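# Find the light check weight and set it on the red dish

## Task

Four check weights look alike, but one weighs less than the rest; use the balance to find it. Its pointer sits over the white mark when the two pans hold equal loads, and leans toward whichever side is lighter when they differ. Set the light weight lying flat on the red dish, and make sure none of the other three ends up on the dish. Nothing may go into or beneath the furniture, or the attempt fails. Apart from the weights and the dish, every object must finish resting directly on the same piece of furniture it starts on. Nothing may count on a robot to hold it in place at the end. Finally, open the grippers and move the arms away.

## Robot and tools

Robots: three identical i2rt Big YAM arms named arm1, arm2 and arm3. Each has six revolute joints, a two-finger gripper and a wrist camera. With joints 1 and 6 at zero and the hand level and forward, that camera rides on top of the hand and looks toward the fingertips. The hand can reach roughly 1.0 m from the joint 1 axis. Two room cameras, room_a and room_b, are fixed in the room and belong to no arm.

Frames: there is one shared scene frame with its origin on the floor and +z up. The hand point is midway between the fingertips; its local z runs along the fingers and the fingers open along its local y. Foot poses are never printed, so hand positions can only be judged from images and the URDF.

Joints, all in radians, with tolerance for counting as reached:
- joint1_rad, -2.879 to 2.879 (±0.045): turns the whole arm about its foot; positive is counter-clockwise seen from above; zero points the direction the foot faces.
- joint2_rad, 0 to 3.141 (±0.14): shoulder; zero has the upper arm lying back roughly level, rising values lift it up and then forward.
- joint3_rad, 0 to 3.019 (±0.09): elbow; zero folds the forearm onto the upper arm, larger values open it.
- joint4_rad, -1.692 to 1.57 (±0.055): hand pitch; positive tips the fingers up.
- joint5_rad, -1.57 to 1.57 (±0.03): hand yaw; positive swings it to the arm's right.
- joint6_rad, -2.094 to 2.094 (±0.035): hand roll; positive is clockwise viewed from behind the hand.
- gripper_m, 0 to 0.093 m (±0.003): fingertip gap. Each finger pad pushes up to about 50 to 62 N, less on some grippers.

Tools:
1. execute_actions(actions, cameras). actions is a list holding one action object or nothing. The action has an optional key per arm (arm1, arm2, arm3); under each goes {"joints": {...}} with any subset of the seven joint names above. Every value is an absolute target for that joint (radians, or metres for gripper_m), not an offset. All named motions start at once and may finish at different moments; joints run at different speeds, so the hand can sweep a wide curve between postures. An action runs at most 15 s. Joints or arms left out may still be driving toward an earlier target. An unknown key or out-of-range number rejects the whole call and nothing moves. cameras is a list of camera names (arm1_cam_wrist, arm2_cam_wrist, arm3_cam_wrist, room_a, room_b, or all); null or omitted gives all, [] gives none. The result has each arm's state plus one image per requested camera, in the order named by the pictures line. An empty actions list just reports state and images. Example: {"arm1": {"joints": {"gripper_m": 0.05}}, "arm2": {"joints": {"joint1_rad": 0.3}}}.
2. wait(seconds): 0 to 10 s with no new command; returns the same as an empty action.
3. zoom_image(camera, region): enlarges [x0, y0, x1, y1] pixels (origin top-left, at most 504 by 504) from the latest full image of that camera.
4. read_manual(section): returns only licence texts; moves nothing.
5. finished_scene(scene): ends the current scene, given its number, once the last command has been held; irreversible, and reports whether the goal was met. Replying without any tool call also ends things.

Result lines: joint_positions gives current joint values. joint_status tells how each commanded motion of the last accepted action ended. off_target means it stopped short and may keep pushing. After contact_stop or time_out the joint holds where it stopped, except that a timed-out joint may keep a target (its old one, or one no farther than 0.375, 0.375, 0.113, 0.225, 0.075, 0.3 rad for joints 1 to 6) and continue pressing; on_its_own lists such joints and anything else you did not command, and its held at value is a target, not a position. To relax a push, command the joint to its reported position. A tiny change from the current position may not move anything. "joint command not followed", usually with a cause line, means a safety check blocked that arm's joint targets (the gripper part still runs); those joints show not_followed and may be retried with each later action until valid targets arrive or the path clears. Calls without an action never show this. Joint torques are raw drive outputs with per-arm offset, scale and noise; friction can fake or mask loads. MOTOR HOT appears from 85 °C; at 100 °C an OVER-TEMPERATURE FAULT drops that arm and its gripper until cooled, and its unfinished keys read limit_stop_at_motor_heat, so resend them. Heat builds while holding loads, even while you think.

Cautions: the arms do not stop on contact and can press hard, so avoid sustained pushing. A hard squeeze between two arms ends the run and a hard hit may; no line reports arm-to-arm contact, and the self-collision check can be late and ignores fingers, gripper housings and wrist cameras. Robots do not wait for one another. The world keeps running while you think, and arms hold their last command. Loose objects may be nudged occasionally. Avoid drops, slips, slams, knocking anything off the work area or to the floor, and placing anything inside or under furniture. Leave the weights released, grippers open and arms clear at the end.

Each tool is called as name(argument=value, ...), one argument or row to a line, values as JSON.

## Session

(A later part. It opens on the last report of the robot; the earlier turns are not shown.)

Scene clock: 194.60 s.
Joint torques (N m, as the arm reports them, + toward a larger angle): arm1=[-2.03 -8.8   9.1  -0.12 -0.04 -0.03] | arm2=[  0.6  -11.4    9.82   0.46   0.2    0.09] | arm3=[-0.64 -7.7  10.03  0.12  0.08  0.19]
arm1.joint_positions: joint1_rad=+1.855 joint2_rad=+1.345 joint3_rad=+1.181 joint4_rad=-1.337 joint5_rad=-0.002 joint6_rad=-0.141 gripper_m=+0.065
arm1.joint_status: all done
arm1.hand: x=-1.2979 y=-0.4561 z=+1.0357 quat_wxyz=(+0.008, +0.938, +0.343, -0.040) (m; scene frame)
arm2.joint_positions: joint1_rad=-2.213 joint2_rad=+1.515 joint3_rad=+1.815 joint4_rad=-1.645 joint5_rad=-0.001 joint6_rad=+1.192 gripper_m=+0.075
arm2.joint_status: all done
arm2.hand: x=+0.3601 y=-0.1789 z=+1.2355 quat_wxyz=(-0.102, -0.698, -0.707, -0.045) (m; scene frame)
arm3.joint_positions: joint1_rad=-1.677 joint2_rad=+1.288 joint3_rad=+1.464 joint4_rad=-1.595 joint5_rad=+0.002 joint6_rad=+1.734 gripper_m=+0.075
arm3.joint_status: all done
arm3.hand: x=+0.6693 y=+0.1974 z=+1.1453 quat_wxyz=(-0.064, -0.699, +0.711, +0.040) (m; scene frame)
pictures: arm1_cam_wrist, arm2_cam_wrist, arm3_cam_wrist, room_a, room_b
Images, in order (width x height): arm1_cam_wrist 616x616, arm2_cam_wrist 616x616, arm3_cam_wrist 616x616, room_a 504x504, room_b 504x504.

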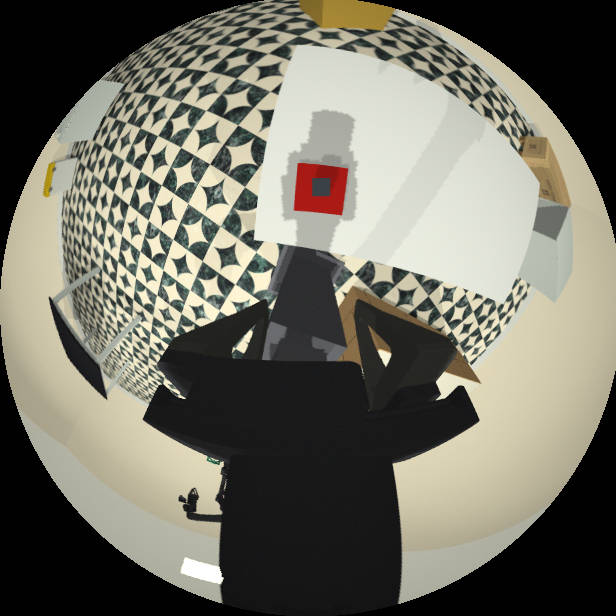

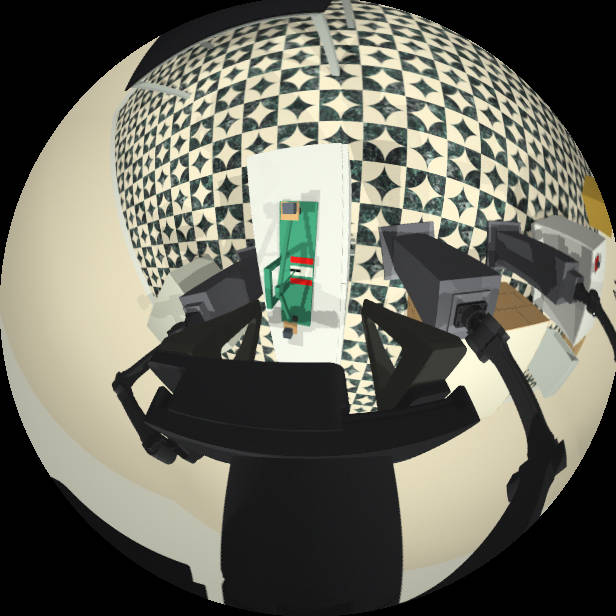

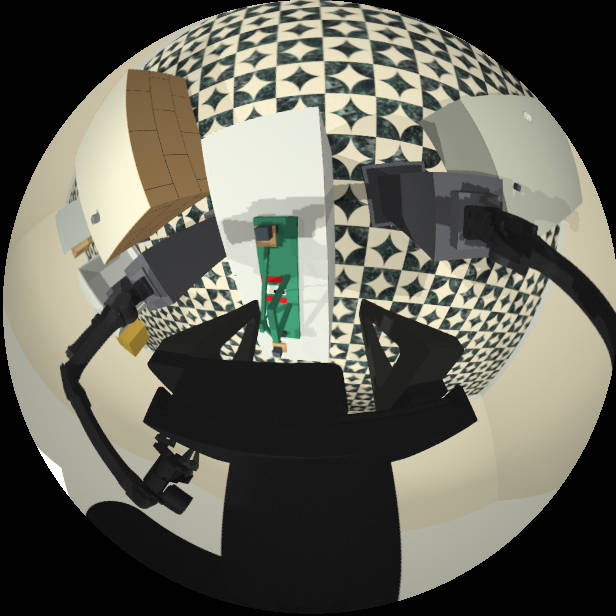

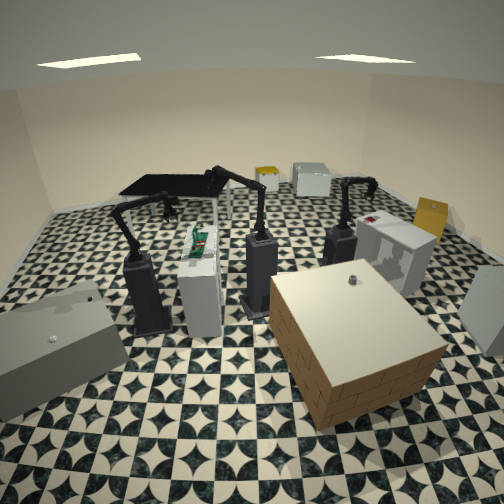

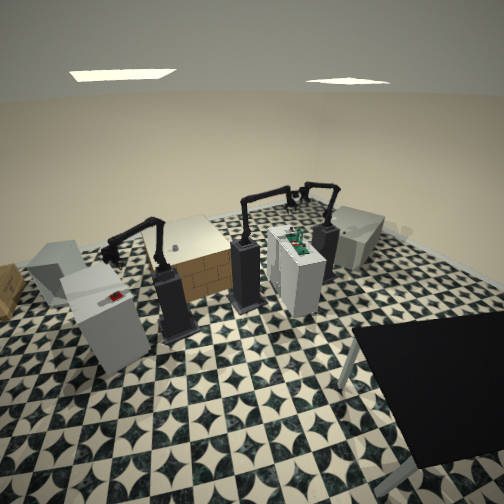

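zoom_image(
  camera="arm2_cam_wrist",
  region=[240, 180, 360, 360],
)

zoom_image(
  camera="arm1_cam_wrist",
  region=[270, 140, 370, 240],
)

Region (240, 180, 360, 360) of arm2_cam_wrist's 616x616 image, scaled by 2.800, with more detail than that image has.

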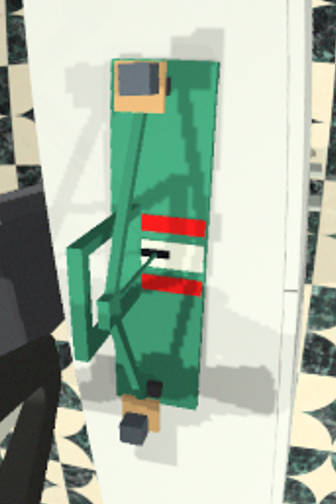

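Region (270, 140, 370, 240) of arm1_cam_wrist's 616x616 image, scaled by 5.040, with more detail than that image has.

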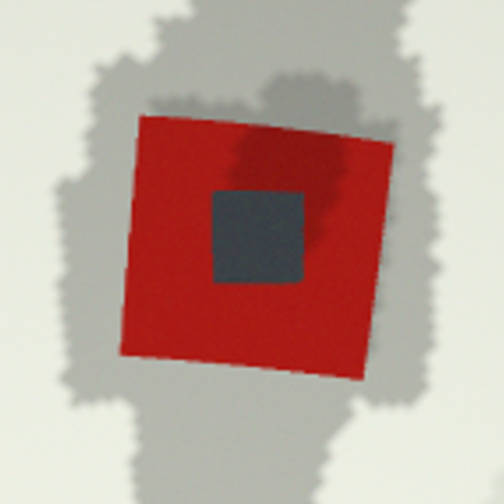

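finished_scene(
  scene=2,
)

The scene is finished: the task was done.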